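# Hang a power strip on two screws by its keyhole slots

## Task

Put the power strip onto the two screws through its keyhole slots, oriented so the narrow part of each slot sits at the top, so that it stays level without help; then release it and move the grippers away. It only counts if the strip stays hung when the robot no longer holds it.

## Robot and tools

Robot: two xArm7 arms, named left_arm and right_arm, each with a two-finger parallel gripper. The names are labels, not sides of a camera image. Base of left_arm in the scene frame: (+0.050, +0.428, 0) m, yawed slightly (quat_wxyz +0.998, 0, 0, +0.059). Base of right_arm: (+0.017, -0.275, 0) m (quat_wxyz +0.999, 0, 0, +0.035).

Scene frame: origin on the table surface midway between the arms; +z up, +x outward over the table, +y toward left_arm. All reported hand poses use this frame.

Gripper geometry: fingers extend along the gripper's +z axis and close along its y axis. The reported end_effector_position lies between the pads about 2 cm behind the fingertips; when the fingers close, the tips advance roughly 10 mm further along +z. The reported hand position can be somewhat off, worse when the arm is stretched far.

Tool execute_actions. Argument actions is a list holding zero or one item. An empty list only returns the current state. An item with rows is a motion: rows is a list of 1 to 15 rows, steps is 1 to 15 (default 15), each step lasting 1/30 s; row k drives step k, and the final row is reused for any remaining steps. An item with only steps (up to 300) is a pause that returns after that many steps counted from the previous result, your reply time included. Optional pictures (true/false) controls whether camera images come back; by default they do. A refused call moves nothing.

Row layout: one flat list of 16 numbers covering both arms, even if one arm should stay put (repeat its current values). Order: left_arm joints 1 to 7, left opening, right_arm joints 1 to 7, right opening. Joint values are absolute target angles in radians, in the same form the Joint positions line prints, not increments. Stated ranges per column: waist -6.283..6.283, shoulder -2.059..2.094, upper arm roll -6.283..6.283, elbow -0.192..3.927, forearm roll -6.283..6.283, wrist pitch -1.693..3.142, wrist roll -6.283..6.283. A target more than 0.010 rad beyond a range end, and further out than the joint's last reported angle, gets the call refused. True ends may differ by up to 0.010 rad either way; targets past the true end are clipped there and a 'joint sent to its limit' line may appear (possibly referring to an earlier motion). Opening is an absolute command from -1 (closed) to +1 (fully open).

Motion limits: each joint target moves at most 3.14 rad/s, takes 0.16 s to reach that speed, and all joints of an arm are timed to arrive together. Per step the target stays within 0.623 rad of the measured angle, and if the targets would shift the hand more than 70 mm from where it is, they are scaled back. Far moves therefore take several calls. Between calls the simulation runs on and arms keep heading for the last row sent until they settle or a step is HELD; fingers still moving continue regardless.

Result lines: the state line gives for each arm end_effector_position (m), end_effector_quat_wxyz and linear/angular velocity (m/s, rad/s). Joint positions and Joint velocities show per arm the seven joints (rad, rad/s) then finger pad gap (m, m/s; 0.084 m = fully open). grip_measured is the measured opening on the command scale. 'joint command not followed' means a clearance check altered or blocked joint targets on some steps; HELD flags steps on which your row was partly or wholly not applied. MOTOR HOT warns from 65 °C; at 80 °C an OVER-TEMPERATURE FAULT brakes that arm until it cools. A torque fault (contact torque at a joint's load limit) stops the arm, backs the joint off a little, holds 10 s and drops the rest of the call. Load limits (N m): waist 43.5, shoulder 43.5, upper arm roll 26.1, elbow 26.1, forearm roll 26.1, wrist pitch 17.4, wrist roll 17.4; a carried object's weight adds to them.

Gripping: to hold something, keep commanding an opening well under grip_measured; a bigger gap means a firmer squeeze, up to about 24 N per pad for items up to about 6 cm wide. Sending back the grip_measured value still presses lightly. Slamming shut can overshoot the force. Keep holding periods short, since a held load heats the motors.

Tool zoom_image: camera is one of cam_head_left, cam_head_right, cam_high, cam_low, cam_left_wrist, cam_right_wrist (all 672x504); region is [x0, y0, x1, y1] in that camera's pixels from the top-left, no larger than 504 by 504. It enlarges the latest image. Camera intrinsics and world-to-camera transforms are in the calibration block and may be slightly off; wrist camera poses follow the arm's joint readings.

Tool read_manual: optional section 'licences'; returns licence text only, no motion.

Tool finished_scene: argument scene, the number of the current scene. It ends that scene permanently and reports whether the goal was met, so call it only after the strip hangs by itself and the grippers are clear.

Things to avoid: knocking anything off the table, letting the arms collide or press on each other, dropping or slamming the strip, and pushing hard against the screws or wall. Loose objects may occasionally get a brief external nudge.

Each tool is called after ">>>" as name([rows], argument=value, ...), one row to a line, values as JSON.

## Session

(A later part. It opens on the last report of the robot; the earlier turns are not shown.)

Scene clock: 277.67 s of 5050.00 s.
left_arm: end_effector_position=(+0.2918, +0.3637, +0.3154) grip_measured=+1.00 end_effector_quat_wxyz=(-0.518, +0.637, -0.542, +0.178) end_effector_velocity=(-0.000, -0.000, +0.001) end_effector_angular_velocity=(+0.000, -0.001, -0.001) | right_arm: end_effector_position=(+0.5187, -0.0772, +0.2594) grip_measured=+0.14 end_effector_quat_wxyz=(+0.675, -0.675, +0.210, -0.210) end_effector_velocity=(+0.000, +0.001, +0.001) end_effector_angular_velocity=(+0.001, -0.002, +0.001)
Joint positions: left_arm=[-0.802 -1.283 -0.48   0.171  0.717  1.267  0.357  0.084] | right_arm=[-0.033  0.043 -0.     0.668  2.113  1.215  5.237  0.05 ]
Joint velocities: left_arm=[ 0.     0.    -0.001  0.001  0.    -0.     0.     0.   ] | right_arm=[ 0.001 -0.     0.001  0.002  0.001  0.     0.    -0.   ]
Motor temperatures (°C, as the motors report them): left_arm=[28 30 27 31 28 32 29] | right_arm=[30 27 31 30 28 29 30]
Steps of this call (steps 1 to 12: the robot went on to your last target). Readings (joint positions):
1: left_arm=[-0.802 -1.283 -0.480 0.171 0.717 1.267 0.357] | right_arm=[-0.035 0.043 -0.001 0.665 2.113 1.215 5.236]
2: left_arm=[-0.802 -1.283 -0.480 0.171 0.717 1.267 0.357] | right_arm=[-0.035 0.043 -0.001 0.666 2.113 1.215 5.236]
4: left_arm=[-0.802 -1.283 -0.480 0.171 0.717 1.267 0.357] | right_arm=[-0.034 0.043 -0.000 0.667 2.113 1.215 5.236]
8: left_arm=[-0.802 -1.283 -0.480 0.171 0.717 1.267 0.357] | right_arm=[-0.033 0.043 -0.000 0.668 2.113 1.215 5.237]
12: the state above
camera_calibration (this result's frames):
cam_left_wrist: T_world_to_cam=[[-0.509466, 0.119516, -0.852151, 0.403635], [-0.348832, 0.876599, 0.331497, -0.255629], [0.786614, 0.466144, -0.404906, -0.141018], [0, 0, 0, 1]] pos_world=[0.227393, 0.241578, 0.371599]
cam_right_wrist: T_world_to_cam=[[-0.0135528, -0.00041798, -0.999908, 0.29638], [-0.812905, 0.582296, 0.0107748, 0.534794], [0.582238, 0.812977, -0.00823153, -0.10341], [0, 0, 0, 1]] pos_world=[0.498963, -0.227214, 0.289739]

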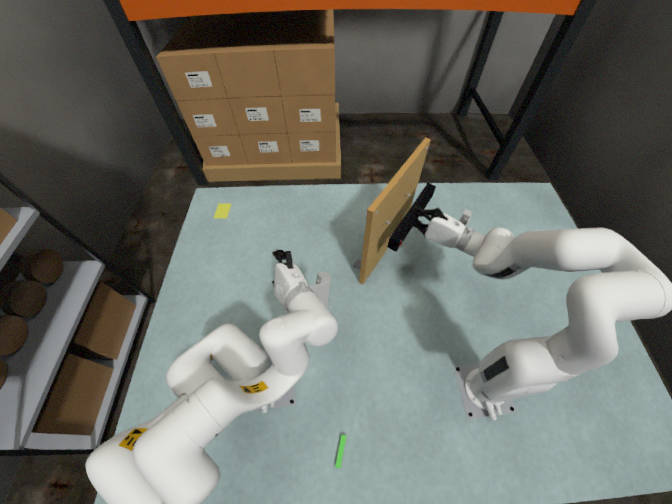

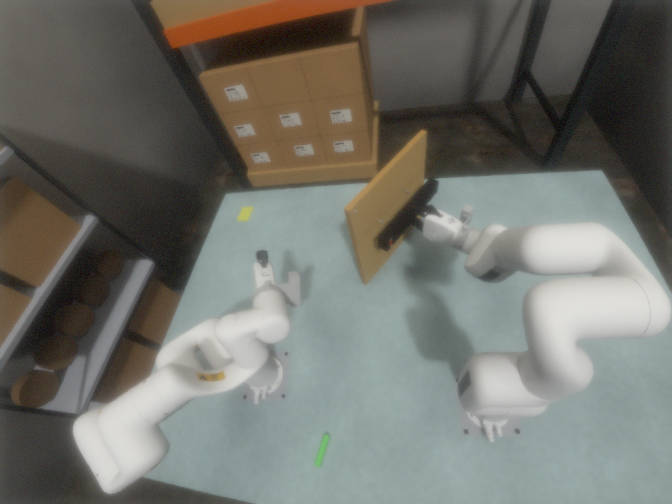

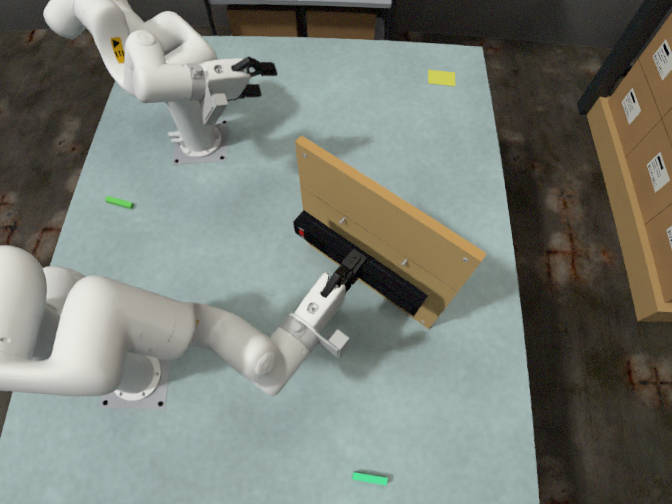

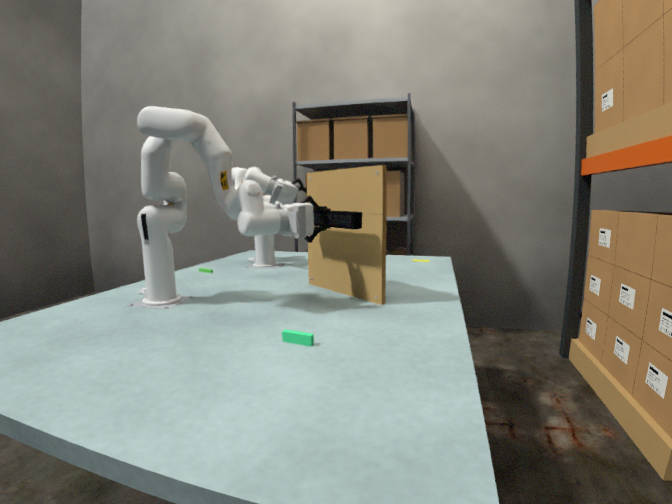

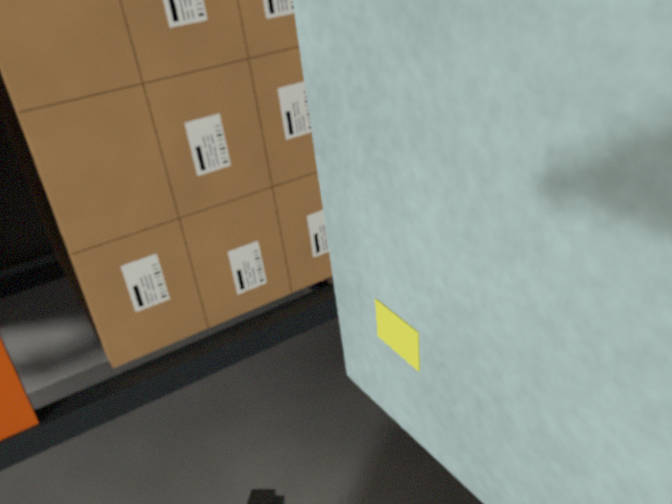

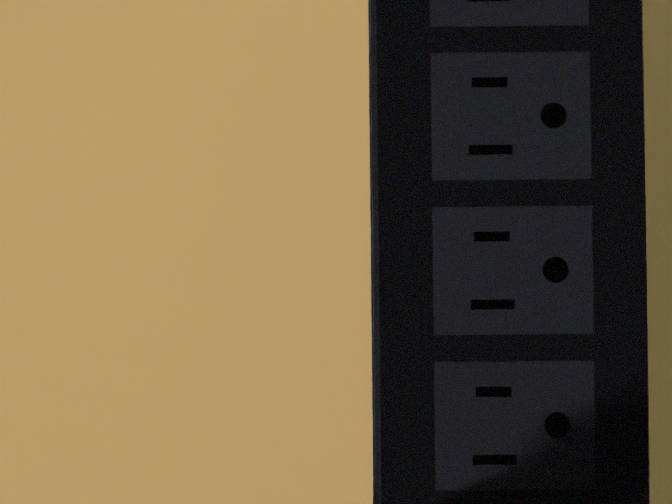

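>>> execute_actions([
  {"rows":[[-0.802,-1.283,-0.48,0.171,0.717,1.267,0.357,1,-0.041,0.134,0,0.668,2.131,1.266,5.16,-0.5]],"steps":15},
], pictures=false)

>>> execute_actions([
  {"steps":10},
])

Scene clock: 295.23 s of 5050.00 s.
left_arm: end_effector_position=(+0.2918, +0.3637, +0.3154) grip_measured=+1.00 end_effector_quat_wxyz=(-0.518, +0.637, -0.542, +0.178) end_effector_velocity=(+0.000, +0.000, -0.000) end_effector_angular_velocity=(-0.001, +0.001, +0.002) | right_arm: end_effector_position=(+0.5183, -0.0765, +0.2274) grip_measured=+0.14 end_effector_quat_wxyz=(+0.676, -0.675, +0.210, -0.209) end_effector_velocity=(-0.003, -0.000, -0.008) end_effector_angular_velocity=(-0.001, +0.011, -0.001)
Joint positions: left_arm=[-0.802 -1.283 -0.48   0.171  0.717  1.267  0.357  0.084] | right_arm=[-0.041  0.132 -0.     0.669  2.131  1.266  5.161  0.05 ]
Joint velocities: left_arm=[ 0.001  0.     0.001  0.    -0.001  0.001 -0.    -0.   ] | right_arm=[-0.     0.011 -0.001 -0.009  0.002  0.004 -0.008  0.   ]
Motor temperatures (°C, as the motors report them): left_arm=[28 30 27 31 28 32 29] | right_arm=[30 27 31 31 28 29 30]
Steps of this call (steps 1 to 15: the robot went on to your last target; steps 16 to 90: nothing new was sent; then 14.07 s passed at rest; steps 91 to 105: all 15 steps of this action). Readings (joint positions):
91: left_arm=[-0.802 -1.283 -0.480 0.171 0.717 1.267 0.357] | right_arm=[-0.033 0.043 -0.000 0.669 2.113 1.215 5.237]
92: left_arm=[-0.802 -1.283 -0.480 0.171 0.717 1.267 0.357] | right_arm=[-0.033 0.046 -0.000 0.669 2.114 1.217 5.233]
94: left_arm=[-0.802 -1.283 -0.480 0.171 0.717 1.267 0.357] | right_arm=[-0.036 0.076 0.000 0.672 2.121 1.238 5.205]
98: left_arm=[-0.802 -1.283 -0.480 0.171 0.717 1.267 0.357] | right_arm=[-0.040 0.127 -0.000 0.664 2.128 1.258 5.170]
105: the state above

Scene clock: 295.57 s of 5050.00 s.
left_arm: end_effector_position=(+0.2918, +0.3637, +0.3154) grip_measured=+1.00 end_effector_quat_wxyz=(-0.518, +0.637, -0.542, +0.178) end_effector_velocity=(-0.000, -0.000, +0.001) end_effector_angular_velocity=(-0.001, -0.001, +0.000) | right_arm: end_effector_position=(+0.5180, -0.0765, +0.2264) grip_measured=+0.14 end_effector_quat_wxyz=(+0.675, -0.675, +0.210, -0.209) end_effector_velocity=(-0.000, +0.000, -0.000) end_effector_angular_velocity=(+0.000, -0.001, +0.001)
Joint positions: left_arm=[-0.802 -1.283 -0.48   0.171  0.717  1.267  0.357  0.084] | right_arm=[-0.041  0.134 -0.     0.668  2.131  1.266  5.16   0.05 ]
Joint velocities: left_arm=[-0.001  0.    -0.     0.001  0.     0.001 -0.     0.   ] | right_arm=[ 0.     0.001 -0.     0.    -0.001  0.002 -0.001 -0.   ]
Motor temperatures (°C, as the motors report them): left_arm=[28 30 27 31 28 32 29] | right_arm=[30 27 31 31 28 29 30]
Steps of this call (steps 1 to 10: the robot went on to your last target). Readings (joint positions):
1: left_arm=[-0.802 -1.283 -0.480 0.171 0.717 1.267 0.357] | right_arm=[-0.041 0.133 -0.000 0.669 2.131 1.266 5.161]
2: left_arm=[-0.802 -1.283 -0.480 0.171 0.717 1.267 0.357] | right_arm=[-0.041 0.133 -0.000 0.668 2.131 1.266 5.160]
4: left_arm=[-0.802 -1.283 -0.480 0.171 0.717 1.267 0.357] | right_arm=[-0.041 0.133 0.000 0.668 2.131 1.266 5.160]
8: left_arm=[-0.802 -1.283 -0.480 0.171 0.717 1.267 0.357] | right_arm=[-0.041 0.134 -0.000 0.668 2.131 1.266 5.160]
10: the state above
camera_calibration (this result's frames):
cam_left_wrist: T_world_to_cam=[[-0.509466, 0.119516, -0.85215, 0.403635], [-0.348832, 0.876599, 0.331497, -0.255629], [0.786614, 0.466144, -0.404906, -0.141018], [0, 0, 0, 1]] pos_world=[0.227393, 0.241578, 0.371599]
cam_right_wrist: T_world_to_cam=[[-0.0156879, 0.00042148, -0.999877, 0.264541], [-0.813563, 0.581331, 0.0130097, 0.533916], [0.581265, 0.813667, -0.00877696, -0.103216], [0, 0, 0, 1]] pos_world=[0.49852, -0.22651, 0.256657]

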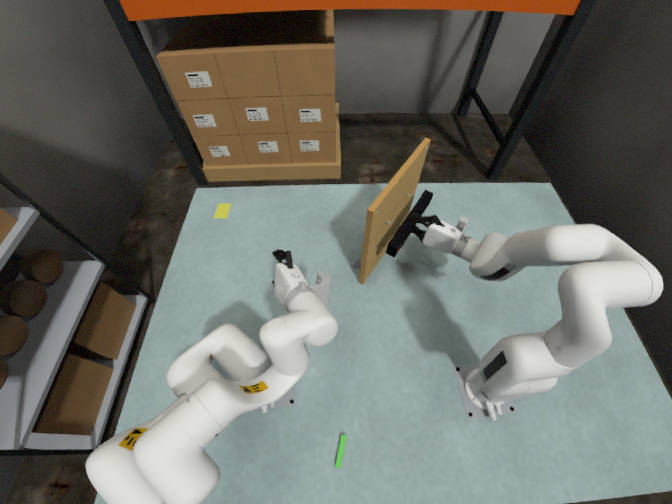

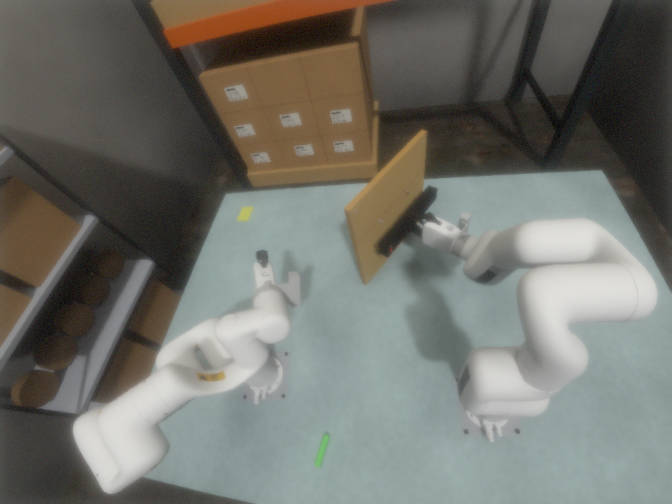

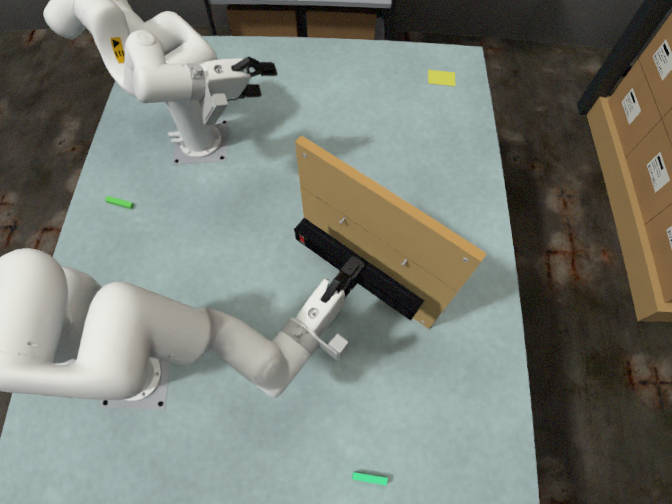

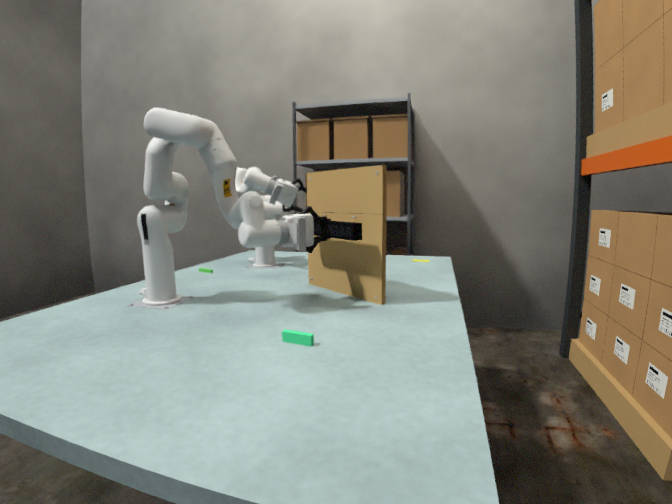

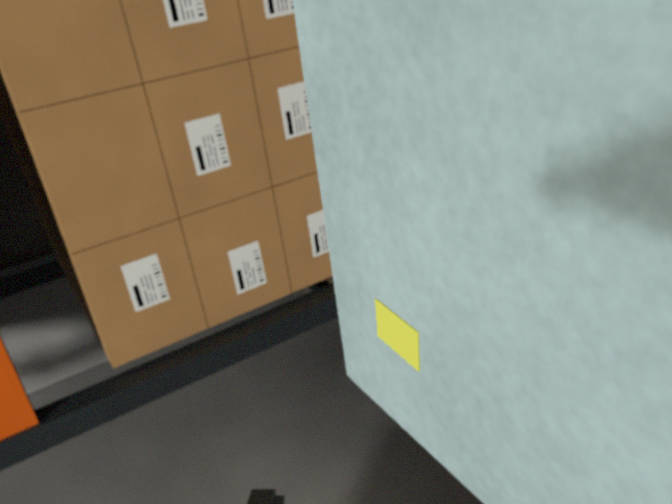

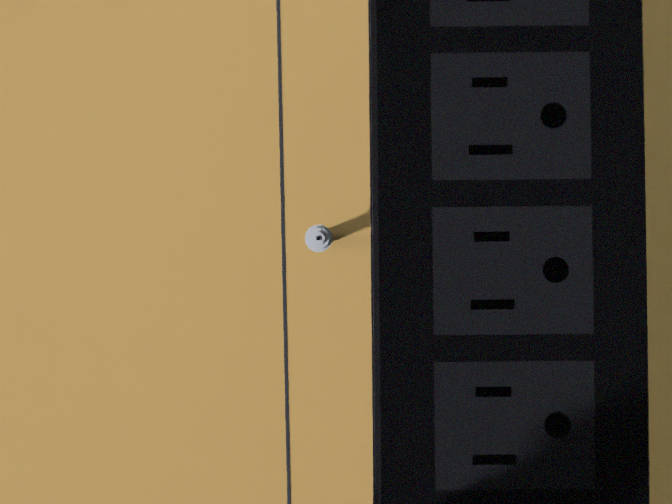

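>>> execute_actions([
  {"rows":[[-0.802,-1.283,-0.48,0.171,0.717,1.267,0.357,1,-0.033,0.04,0,0.675,2.113,1.21,5.237,-0.5],[-0.802,-1.283,-0.48,0.171,0.717,1.267,0.357,1,-0.033,0.04,0,0.675,2.113,1.21,5.237,-0.5],[-0.802,-1.283,-0.48,0.171,0.717,1.267,0.357,1,-0.033,0.04,0,0.675,2.113,1.21,5.237,-0.5],[-0.802,-1.283,-0.48,0.171,0.717,1.267,0.357,1,-0.033,0.04,0,0.675,2.113,1.21,5.237,-0.5],[-0.802,-1.283,-0.48,0.171,0.717,1.267,0.357,1,-0.033,0.04,0,0.675,2.113,1.21,5.237,-0.5],[-0.802,-1.283,-0.48,0.171,0.717,1.267,0.357,1,-0.033,0.04,0,0.675,2.113,1.21,5.237,-0.5],[-0.802,-1.283,-0.48,0.171,0.717,1.267,0.357,1,-0.033,0.04,0,0.675,2.113,1.21,5.237,-0.5],[-0.802,-1.283,-0.48,0.171,0.717,1.267,0.357,1,0.0215,0.052,0,0.694,2.158,1.178,5.234,-0.5]],"steps":15},
], pictures=false)

>>> execute_actions([
  {"steps":12},
])

>>> zoom_image(camera="cam_high", region=[280, 190, 460, 330])

Scene clock: 326.87 s of 5050.00 s.
left_arm: end_effector_position=(+0.2918, +0.3637, +0.3154) grip_measured=+1.00 end_effector_quat_wxyz=(-0.518, +0.637, -0.542, +0.178) end_effector_velocity=(+0.000, +0.001, -0.001) end_effector_angular_velocity=(-0.001, +0.002, +0.002) | right_arm: end_effector_position=(+0.5221, -0.0579, +0.2620) grip_measured=+0.14 end_effector_quat_wxyz=(+0.676, -0.676, +0.208, -0.208) end_effector_velocity=(+0.011, +0.006, +0.007) end_effector_angular_velocity=(+0.001, +0.003, -0.032)
Joint positions: left_arm=[-0.802 -1.283 -0.48   0.171  0.717  1.267  0.357  0.084] | right_arm=[0.018 0.053 0.003 0.691 2.153 1.183 5.234 0.05 ]
Joint velocities: left_arm=[ 0.002  0.     0.002 -0.001 -0.    -0.001  0.     0.   ] | right_arm=[ 0.055 -0.    -0.021  0.028  0.053 -0.048  0.005  0.   ]
Motor temperatures (°C, as the motors report them): left_arm=[28 30 27 31 28 32 29] | right_arm=[30 27 31 31 28 29 30]
Steps of this call (steps 1 to 15: the robot went on to your last target; steps 16 to 90: nothing new was sent; then 27.80 s passed at rest; steps 91 to 105: all 15 steps of this action). Readings (joint positions):
91: left_arm=[-0.802 -1.283 -0.480 0.171 0.717 1.267 0.357] | right_arm=[-0.041 0.134 0.000 0.668 2.131 1.266 5.160]
92: left_arm=[-0.802 -1.283 -0.480 0.171 0.717 1.267 0.357] | right_arm=[-0.041 0.131 0.000 0.668 2.130 1.263 5.164]
94: left_arm=[-0.802 -1.283 -0.480 0.171 0.717 1.267 0.357] | right_arm=[-0.038 0.101 0.000 0.666 2.123 1.241 5.192]
98: left_arm=[-0.802 -1.283 -0.480 0.171 0.717 1.267 0.357] | right_arm=[-0.034 0.047 -0.000 0.679 2.116 1.219 5.227]
105: the state above

Scene clock: 327.27 s of 5050.00 s.
left_arm: end_effector_position=(+0.2918, +0.3637, +0.3154) grip_measured=+1.00 end_effector_quat_wxyz=(-0.518, +0.637, -0.542, +0.178) end_effector_velocity=(+0.000, +0.000, -0.000) end_effector_angular_velocity=(+0.000, +0.000, +0.001) | right_arm: end_effector_position=(+0.5238, -0.0587, +0.2630) grip_measured=+0.14 end_effector_quat_wxyz=(+0.675, -0.675, +0.210, -0.210) end_effector_velocity=(-0.000, +0.001, +0.000) end_effector_angular_velocity=(-0.000, -0.001, +0.001)
Joint positions: left_arm=[-0.802 -1.283 -0.48   0.171  0.717  1.267  0.357  0.084] | right_arm=[ 0.021  0.052 -0.     0.694  2.158  1.178  5.234  0.05 ]
Joint velocities: left_arm=[ 0.    -0.     0.    -0.001  0.     0.    -0.    -0.   ] | right_arm=[ 0.001  0.     0.001  0.001  0.    -0.001 -0.    -0.   ]
Motor temperatures (°C, as the motors report them): left_arm=[28 30 27 31 28 32 29] | right_arm=[30 27 31 31 28 29 30]
Steps of this call (steps 1 to 12: the robot went on to your last target). Readings (joint positions):
1: left_arm=[-0.802 -1.283 -0.480 0.171 0.717 1.267 0.357] | right_arm=[0.019 0.053 0.002 0.692 2.155 1.181 5.234]
2: left_arm=[-0.802 -1.283 -0.480 0.171 0.717 1.267 0.357] | right_arm=[0.020 0.053 0.001 0.693 2.156 1.180 5.234]
4: left_arm=[-0.802 -1.283 -0.480 0.171 0.717 1.267 0.357] | right_arm=[0.020 0.052 -0.001 0.693 2.157 1.179 5.234]
8: left_arm=[-0.802 -1.283 -0.480 0.171 0.717 1.267 0.357] | right_arm=[0.021 0.052 -0.000 0.694 2.158 1.178 5.234]
12: the state above
camera_calibration (this result's frames):
cam_left_wrist: T_world_to_cam=[[-0.509466, 0.119516, -0.85215, 0.403635], [-0.348832, 0.876599, 0.331497, -0.255629], [0.786614, 0.466144, -0.404906, -0.141018], [0, 0, 0, 1]] pos_world=[0.227393, 0.241578, 0.371599]
cam_right_wrist: T_world_to_cam=[[-0.0142274, -0.000591901, -0.999899, 0.300322], [-0.812909, 0.582283, 0.0112221, 0.527961], [0.582217, 0.812986, -0.00876553, -0.121253], [0, 0, 0, 1]] pos_world=[0.504053, -0.208668, 0.293304]

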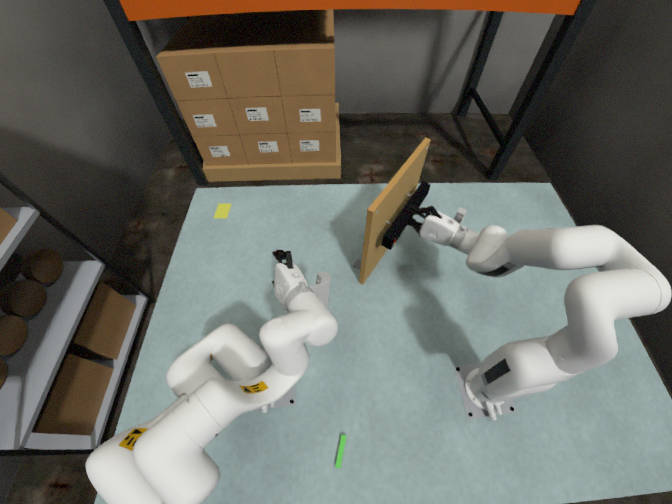

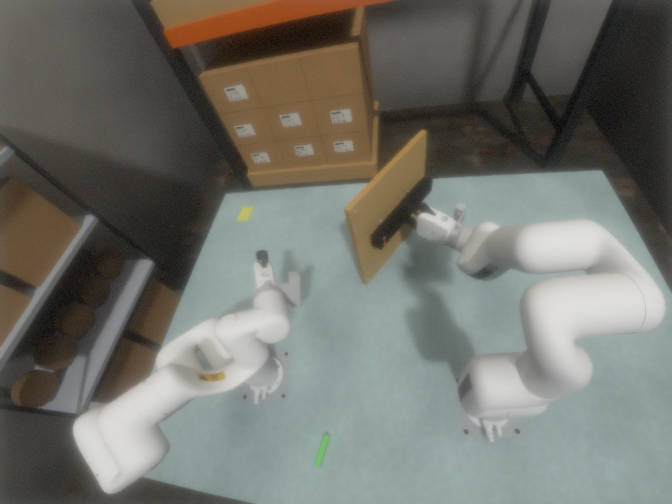

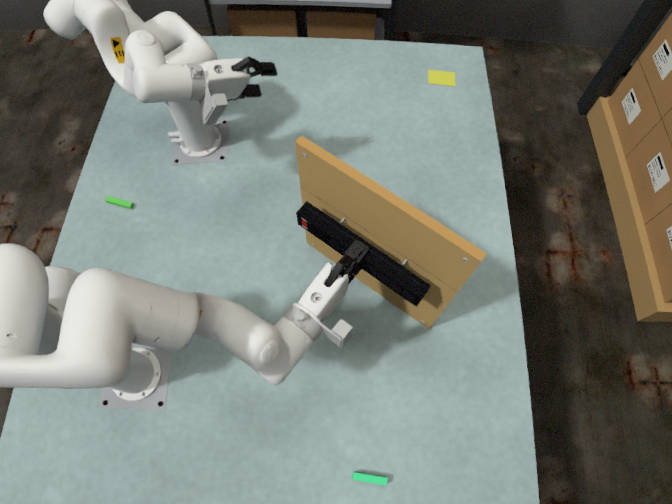

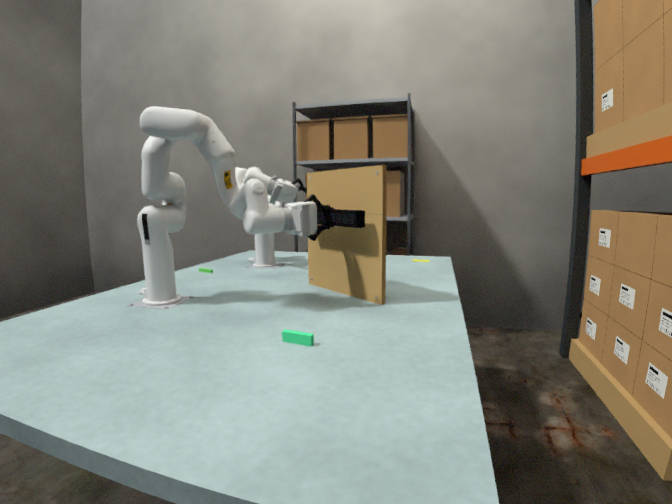

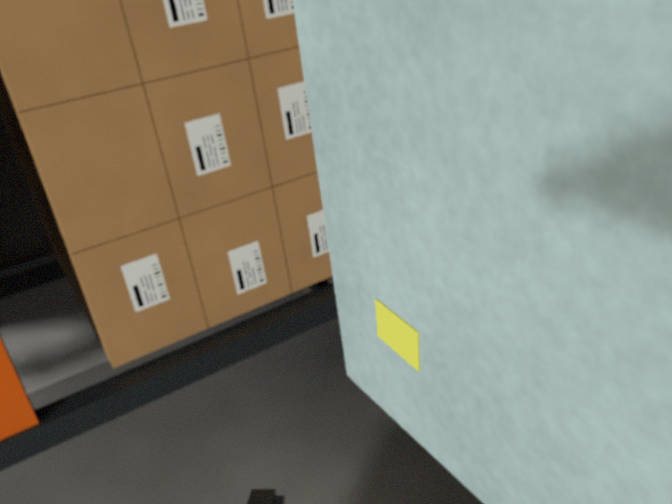

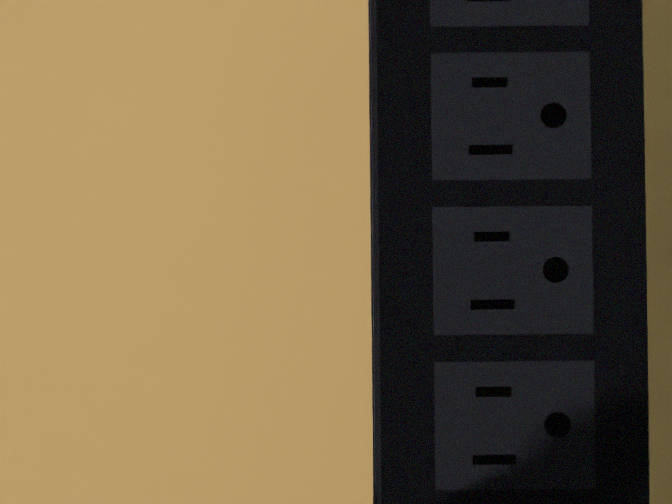

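Region (280, 190, 460, 330) of cam_high's 672x504 image, scaled by 2.800, with more detail than that image has.

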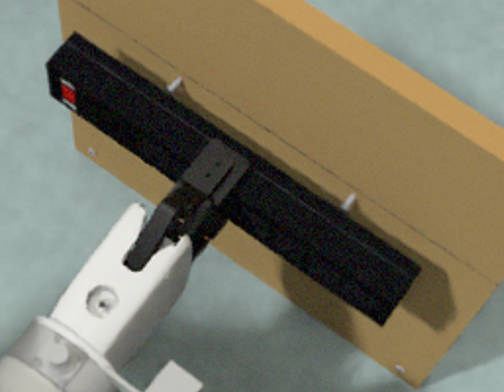

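>>> execute_actions([
  {"rows":[[-0.802,-1.283,-0.48,0.171,0.717,1.267,0.357,1,0.0101,0.065,0,0.7107,2.146,1.1817,5.234,-0.5],[-0.802,-1.283,-0.48,0.171,0.717,1.267,0.357,1,0.0101,0.065,0,0.7107,2.146,1.1817,5.234,-0.5],[-0.802,-1.283,-0.48,0.171,0.717,1.267,0.357,1,0.0101,0.065,0,0.7107,2.146,1.1817,5.234,-0.5],[-0.802,-1.283,-0.48,0.171,0.717,1.267,0.357,1,0.0101,0.065,0,0.7107,2.146,1.1817,5.234,-0.5],[-0.802,-1.283,-0.48,0.171,0.717,1.267,0.357,1,0.0101,0.065,0,0.7107,2.146,1.1817,5.234,-0.5],[-0.802,-1.283,-0.48,0.171,0.717,1.267,0.357,1,0.0101,0.065,0,0.7107,2.146,1.1817,5.234,-0.5],[-0.802,-1.283,-0.48,0.171,0.717,1.267,0.357,1,0.0101,0.065,0,0.7107,2.146,1.1817,5.234,-0.5],[-0.802,-1.283,-0.48,0.171,0.717,1.267,0.357,1,0.0285,0.0795,0,0.7293,2.162,1.1703,5.234,-0.5]],"steps":15},
], pictures=false)

>>> execute_actions([
  {"steps":12},
])

>>> zoom_image(camera="cam_high", region=[280, 190, 460, 330])

Scene clock: 372.00 s of 5050.00 s.
left_arm: end_effector_position=(+0.2918, +0.3637, +0.3154) grip_measured=+1.00 end_effector_quat_wxyz=(-0.518, +0.637, -0.542, +0.178) end_effector_velocity=(+0.000, +0.000, +0.000) end_effector_angular_velocity=(-0.002, +0.001, +0.001) | right_arm: end_effector_position=(+0.5327, -0.0551, +0.2634) grip_measured=+0.14 end_effector_quat_wxyz=(+0.675, -0.676, +0.208, -0.211) end_effector_velocity=(+0.007, -0.004, -0.002) end_effector_angular_velocity=(-0.004, +0.006, -0.019)
Joint positions: left_arm=[-0.802 -1.283 -0.48   0.171  0.717  1.267  0.357  0.084] | right_arm=[0.028 0.078 0.001 0.728 2.161 1.172 5.234 0.05 ]
Joint velocities: left_arm=[ 0.001  0.     0.002  0.001 -0.     0.     0.    -0.   ] | right_arm=[ 0.01   0.013 -0.012  0.014  0.013 -0.015 -0.     0.   ]
Motor temperatures (°C, as the motors report them): left_arm=[28 30 27 31 28 32 29] | right_arm=[30 28 31 32 28 29 30]
Steps of this call (steps 1 to 15: the robot went on to your last target; steps 16 to 90: nothing new was sent; then 41.23 s passed at rest; steps 91 to 105: all 15 steps of this action). Readings (joint positions):
91: left_arm=[-0.802 -1.283 -0.480 0.171 0.717 1.267 0.357] | right_arm=[0.021 0.052 0.000 0.694 2.158 1.178 5.234]
92: left_arm=[-0.802 -1.283 -0.480 0.171 0.717 1.267 0.357] | right_arm=[0.020 0.054 0.001 0.696 2.156 1.179 5.234]
94: left_arm=[-0.802 -1.283 -0.480 0.171 0.717 1.267 0.357] | right_arm=[0.015 0.060 0.000 0.704 2.151 1.180 5.234]
98: left_arm=[-0.802 -1.283 -0.480 0.171 0.717 1.267 0.357] | right_arm=[0.011 0.064 -0.001 0.710 2.147 1.181 5.234]
105: the state above

Scene clock: 372.40 s of 5050.00 s.
left_arm: end_effector_position=(+0.2918, +0.3637, +0.3154) grip_measured=+1.00 end_effector_quat_wxyz=(-0.518, +0.637, -0.542, +0.178) end_effector_velocity=(+0.000, -0.000, -0.000) end_effector_angular_velocity=(-0.000, +0.000, -0.000) | right_arm: end_effector_position=(+0.5334, -0.0555, +0.2634) grip_measured=+0.14 end_effector_quat_wxyz=(+0.675, -0.676, +0.208, -0.211) end_effector_velocity=(-0.000, +0.001, +0.000) end_effector_angular_velocity=(+0.000, -0.000, +0.001)
Joint positions: left_arm=[-0.802 -1.283 -0.48   0.171  0.717  1.267  0.357  0.084] | right_arm=[ 0.028  0.079 -0.     0.729  2.162  1.17   5.234  0.05 ]
Joint velocities: left_arm=[ 0.001  0.001 -0.     0.    -0.    -0.001 -0.    -0.   ] | right_arm=[ 0.001  0.001  0.001  0.001  0.    -0.     0.     0.   ]
Motor temperatures (°C, as the motors report them): left_arm=[28 30 27 31 28 32 29] | right_arm=[30 28 31 32 28 29 30]
Steps of this call (steps 1 to 12: the robot went on to your last target). Readings (joint positions):
1: left_arm=[-0.802 -1.283 -0.480 0.171 0.717 1.267 0.357] | right_arm=[0.028 0.079 0.001 0.728 2.161 1.171 5.234]
2: left_arm=[-0.802 -1.283 -0.480 0.171 0.717 1.267 0.357] | right_arm=[0.028 0.079 0.000 0.728 2.161 1.171 5.234]
4: left_arm=[-0.802 -1.283 -0.480 0.171 0.717 1.267 0.357] | right_arm=[0.028 0.079 -0.000 0.729 2.162 1.170 5.234]
8: left_arm=[-0.802 -1.283 -0.480 0.171 0.717 1.267 0.357] | right_arm=[0.028 0.079 -0.000 0.729 2.162 1.170 5.234]
12: the state above
camera_calibration (this result's frames):
cam_left_wrist: T_world_to_cam=[[-0.509466, 0.119516, -0.85215, 0.403635], [-0.348832, 0.876599, 0.331497, -0.255629], [0.786613, 0.466144, -0.404907, -0.141018], [0, 0, 0, 1]] pos_world=[0.227393, 0.241578, 0.371599]
cam_right_wrist: T_world_to_cam=[[-0.010298, -0.00290927, -0.999943, 0.298686], [-0.812988, 0.582242, 0.00667863, 0.535207], [0.582189, 0.81301, -0.00836112, -0.129588], [0, 0, 0, 1]] pos_world=[0.513637, -0.205395, 0.294011]

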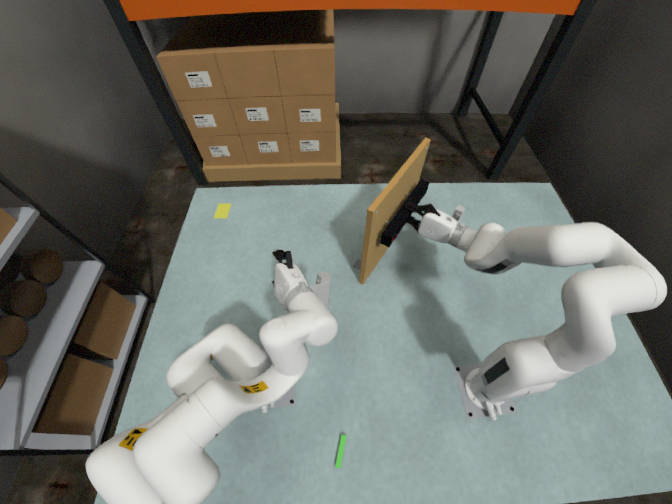

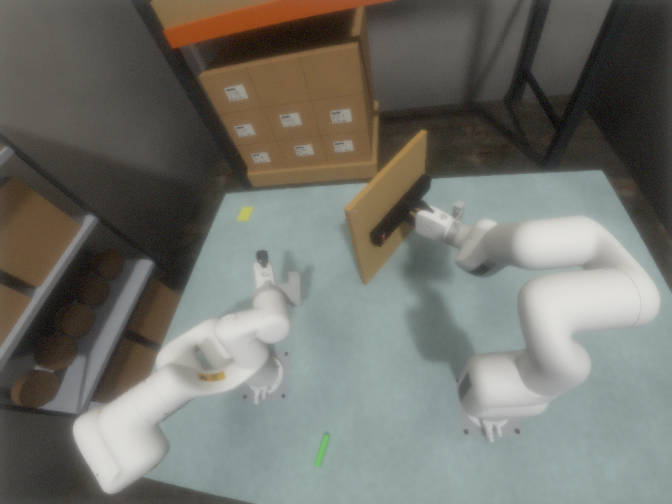

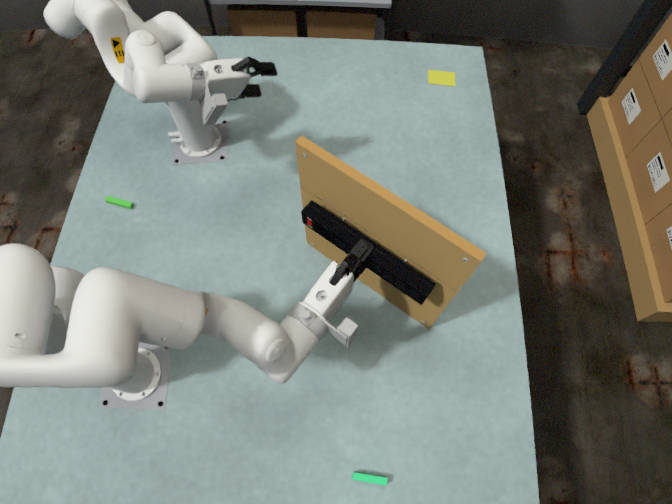

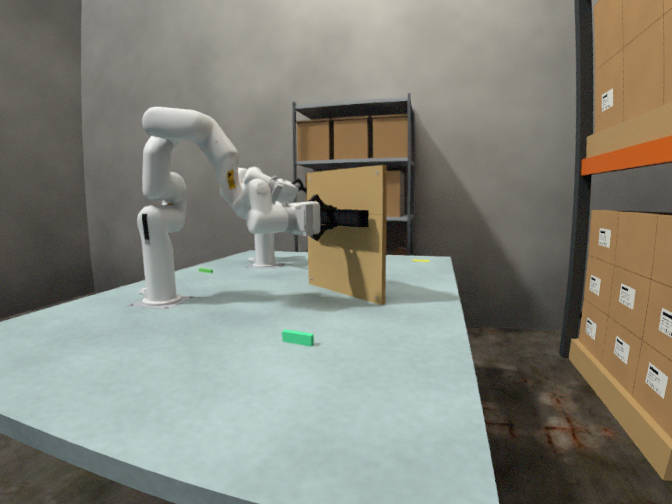

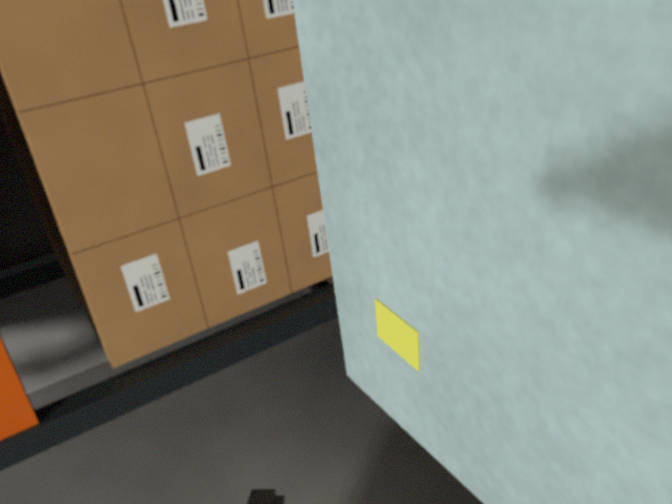

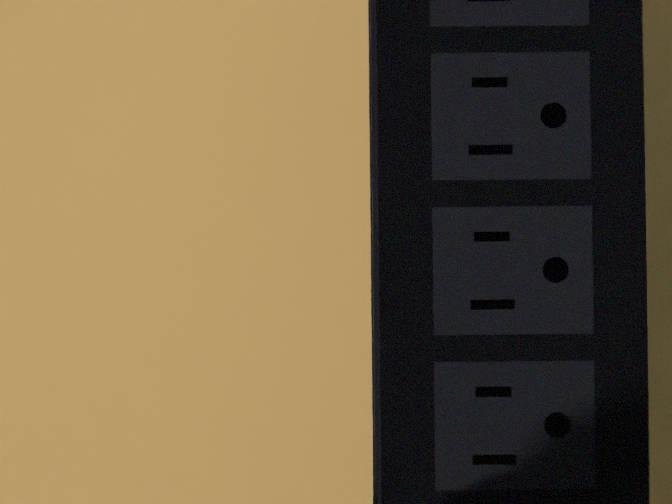

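Region (280, 190, 460, 330) of cam_high's 672x504 image, scaled by 2.800, with more detail than that image has.

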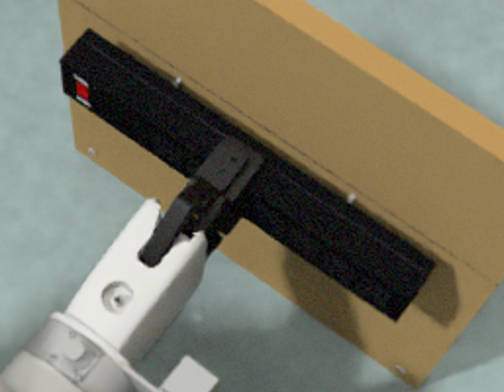

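>>> execute_actions([
  {"rows":[[-0.802,-1.283,-0.48,0.171,0.717,1.267,0.357,1,0.0247,0.0839,0,0.7349,2.158,1.1713,5.234,-0.5],[-0.802,-1.283,-0.48,0.171,0.717,1.267,0.357,1,0.0247,0.0839,0,0.7349,2.158,1.1713,5.234,-0.5],[-0.802,-1.283,-0.48,0.171,0.717,1.267,0.357,1,0.0247,0.0839,0,0.7349,2.158,1.1713,5.234,-0.5],[-0.802,-1.283,-0.48,0.171,0.717,1.267,0.357,1,0.0247,0.0839,0,0.7349,2.158,1.1713,5.234,-0.5],[-0.802,-1.283,-0.48,0.171,0.717,1.267,0.357,1,0.0247,0.0839,0,0.7349,2.158,1.1713,5.234,-0.5],[-0.802,-1.283,-0.48,0.171,0.717,1.267,0.357,1,0.0316,0.0893,0,0.742,2.164,1.167,5.234,-0.5],[-0.802,-1.283,-0.48,0.171,0.717,1.267,0.357,1,0.0316,0.0893,0,0.742,2.164,1.167,5.234,-0.5],[-0.802,-1.283,-0.48,0.171,0.717,1.267,0.357,1,0.0316,0.0893,0,0.742,2.164,1.167,5.234,-0.5],[-0.802,-1.283,-0.48,0.171,0.717,1.267,0.357,1,0.0385,0.0947,0,0.7488,2.17,1.1627,5.234,-0.5]],"steps":15},
], pictures=false)

>>> execute_actions([
  {"steps":12},
])

>>> zoom_image(camera="cam_high", region=[280, 190, 460, 330])

Scene clock: 392.03 s of 5050.00 s.
left_arm: end_effector_position=(+0.2918, +0.3637, +0.3154) grip_measured=+1.00 end_effector_quat_wxyz=(-0.518, +0.637, -0.542, +0.178) end_effector_velocity=(-0.000, +0.000, +0.000) end_effector_angular_velocity=(-0.000, +0.000, +0.000) | right_arm: end_effector_position=(+0.5379, -0.0531, +0.2632) grip_measured=+0.14 end_effector_quat_wxyz=(+0.675, -0.676, +0.209, -0.212) end_effector_velocity=(+0.005, +0.003, +0.001) end_effector_angular_velocity=(+0.002, +0.003, -0.006)
Joint positions: left_arm=[-0.802 -1.283 -0.48   0.171  0.717  1.267  0.357  0.084] | right_arm=[ 0.037  0.092 -0.002  0.745  2.168  1.165  5.234  0.05 ]
Joint velocities: left_arm=[-0.001  0.     0.001  0.     0.     0.001 -0.    -0.   ] | right_arm=[ 0.01   0.009 -0.     0.015  0.013 -0.012  0.003 -0.   ]
Motor temperatures (°C, as the motors report them): left_arm=[28 30 27 31 28 32 29] | right_arm=[30 28 31 32 28 29 30]
Steps of this call (steps 1 to 15: the robot went on to your last target; steps 16 to 90: nothing new was sent; then 16.13 s passed at rest; steps 91 to 105: all 15 steps of this action). Readings (joint positions):
91: left_arm=[-0.802 -1.283 -0.480 0.171 0.717 1.267 0.357] | right_arm=[0.028 0.080 0.000 0.729 2.162 1.170 5.234]
92: left_arm=[-0.802 -1.283 -0.480 0.171 0.717 1.267 0.357] | right_arm=[0.028 0.080 0.000 0.730 2.161 1.171 5.234]
94: left_arm=[-0.802 -1.283 -0.480 0.171 0.717 1.267 0.357] | right_arm=[0.026 0.082 0.000 0.733 2.159 1.171 5.234]
98: left_arm=[-0.802 -1.283 -0.480 0.171 0.717 1.267 0.357] | right_arm=[0.028 0.086 -0.001 0.738 2.161 1.169 5.234]
105: the state above

Scene clock: 392.43 s of 5050.00 s.
left_arm: end_effector_position=(+0.2918, +0.3637, +0.3154) grip_measured=+1.00 end_effector_quat_wxyz=(-0.518, +0.637, -0.542, +0.178) end_effector_velocity=(+0.000, +0.000, +0.000) end_effector_angular_velocity=(-0.002, +0.000, +0.001) | right_arm: end_effector_position=(+0.5387, -0.0522, +0.2633) grip_measured=+0.14 end_effector_quat_wxyz=(+0.674, -0.676, +0.209, -0.212) end_effector_velocity=(+0.001, +0.000, +0.000) end_effector_angular_velocity=(-0.000, -0.001, -0.000)
Joint positions: left_arm=[-0.802 -1.283 -0.48   0.171  0.717  1.267  0.357  0.084] | right_arm=[ 0.038  0.095 -0.001  0.749  2.17   1.162  5.234  0.05 ]
Joint velocities: left_arm=[ 0.001 -0.001  0.001 -0.    -0.    -0.    -0.     0.   ] | right_arm=[ 0.     0.001  0.     0.002  0.    -0.001  0.     0.   ]
Motor temperatures (°C, as the motors report them): left_arm=[28 30 27 31 28 32 29] | right_arm=[30 28 31 32 28 29 30]
Steps of this call (steps 1 to 12: the robot went on to your last target). Readings (joint positions):
1: left_arm=[-0.802 -1.283 -0.480 0.171 0.717 1.267 0.357] | right_arm=[0.037 0.093 -0.002 0.746 2.169 1.164 5.234]
2: left_arm=[-0.802 -1.283 -0.480 0.171 0.717 1.267 0.357] | right_arm=[0.037 0.093 -0.002 0.746 2.169 1.164 5.234]
4: left_arm=[-0.802 -1.283 -0.480 0.171 0.717 1.267 0.357] | right_arm=[0.037 0.094 -0.001 0.747 2.170 1.163 5.234]
8: left_arm=[-0.802 -1.283 -0.480 0.171 0.717 1.267 0.357] | right_arm=[0.038 0.094 -0.001 0.748 2.170 1.163 5.234]
12: the state above
camera_calibration (this result's frames):
cam_left_wrist: T_world_to_cam=[[-0.509466, 0.119516, -0.85215, 0.403635], [-0.348832, 0.876599, 0.331497, -0.255629], [0.786614, 0.466144, -0.404906, -0.141018], [0, 0, 0, 1]] pos_world=[0.227393, 0.241578, 0.371599]
cam_right_wrist: T_world_to_cam=[[-0.0105115, -0.00321344, -0.99994, 0.298716], [-0.812007, 0.58361, 0.00666043, 0.537145], [0.583553, 0.812028, -0.00874396, -0.135993], [0, 0, 0, 1]] pos_world=[0.518664, -0.202093, 0.293932]

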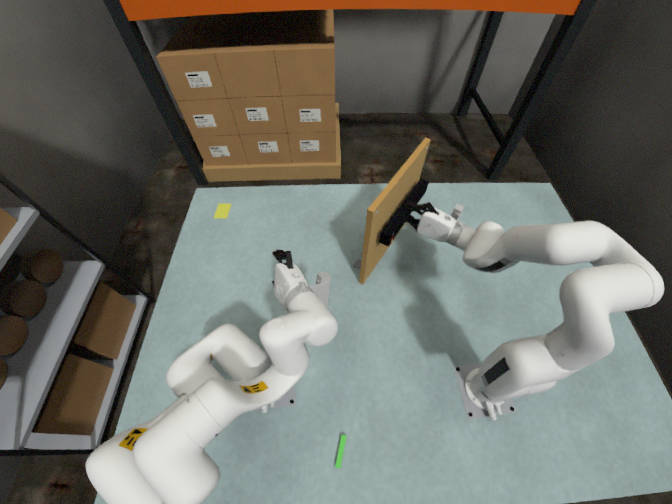

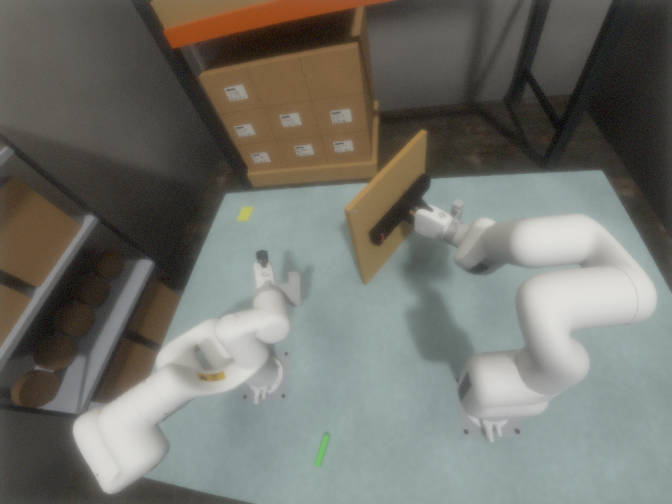

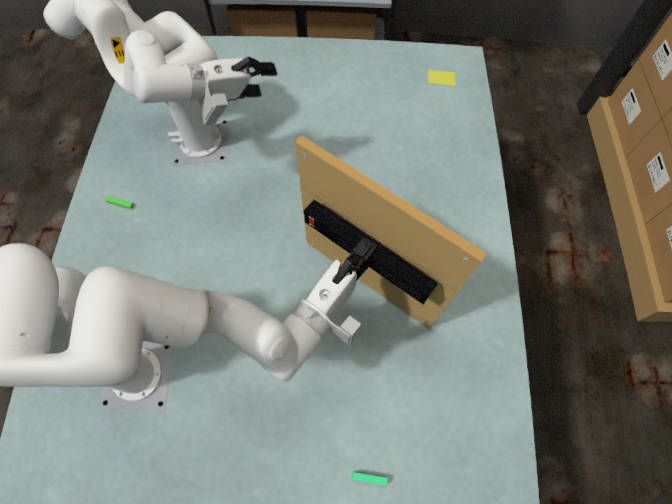

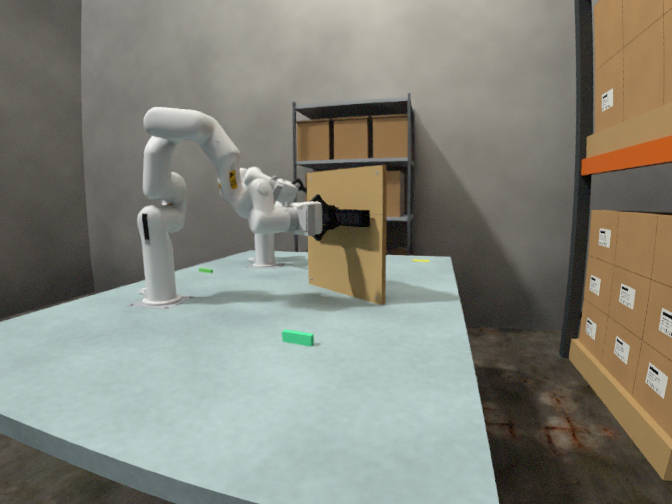

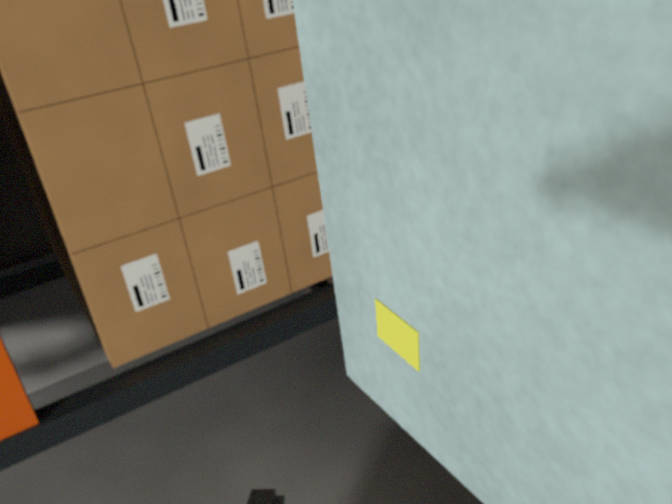

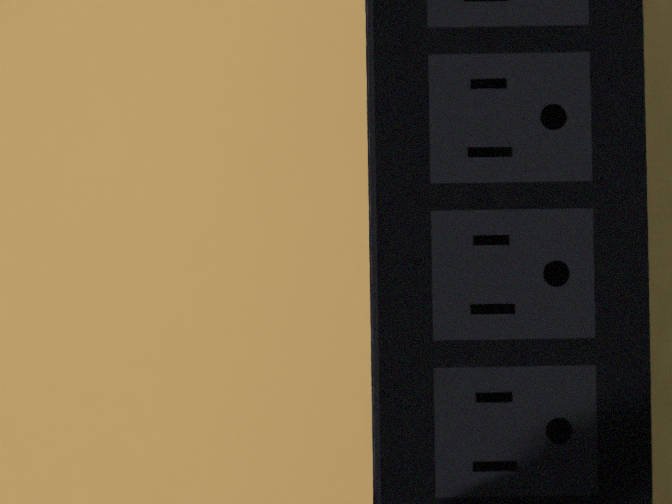

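Region (280, 190, 460, 330) of cam_high's 672x504 image, scaled by 2.800, with more detail than that image has.

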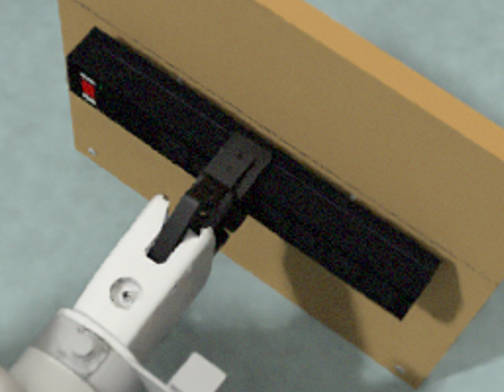

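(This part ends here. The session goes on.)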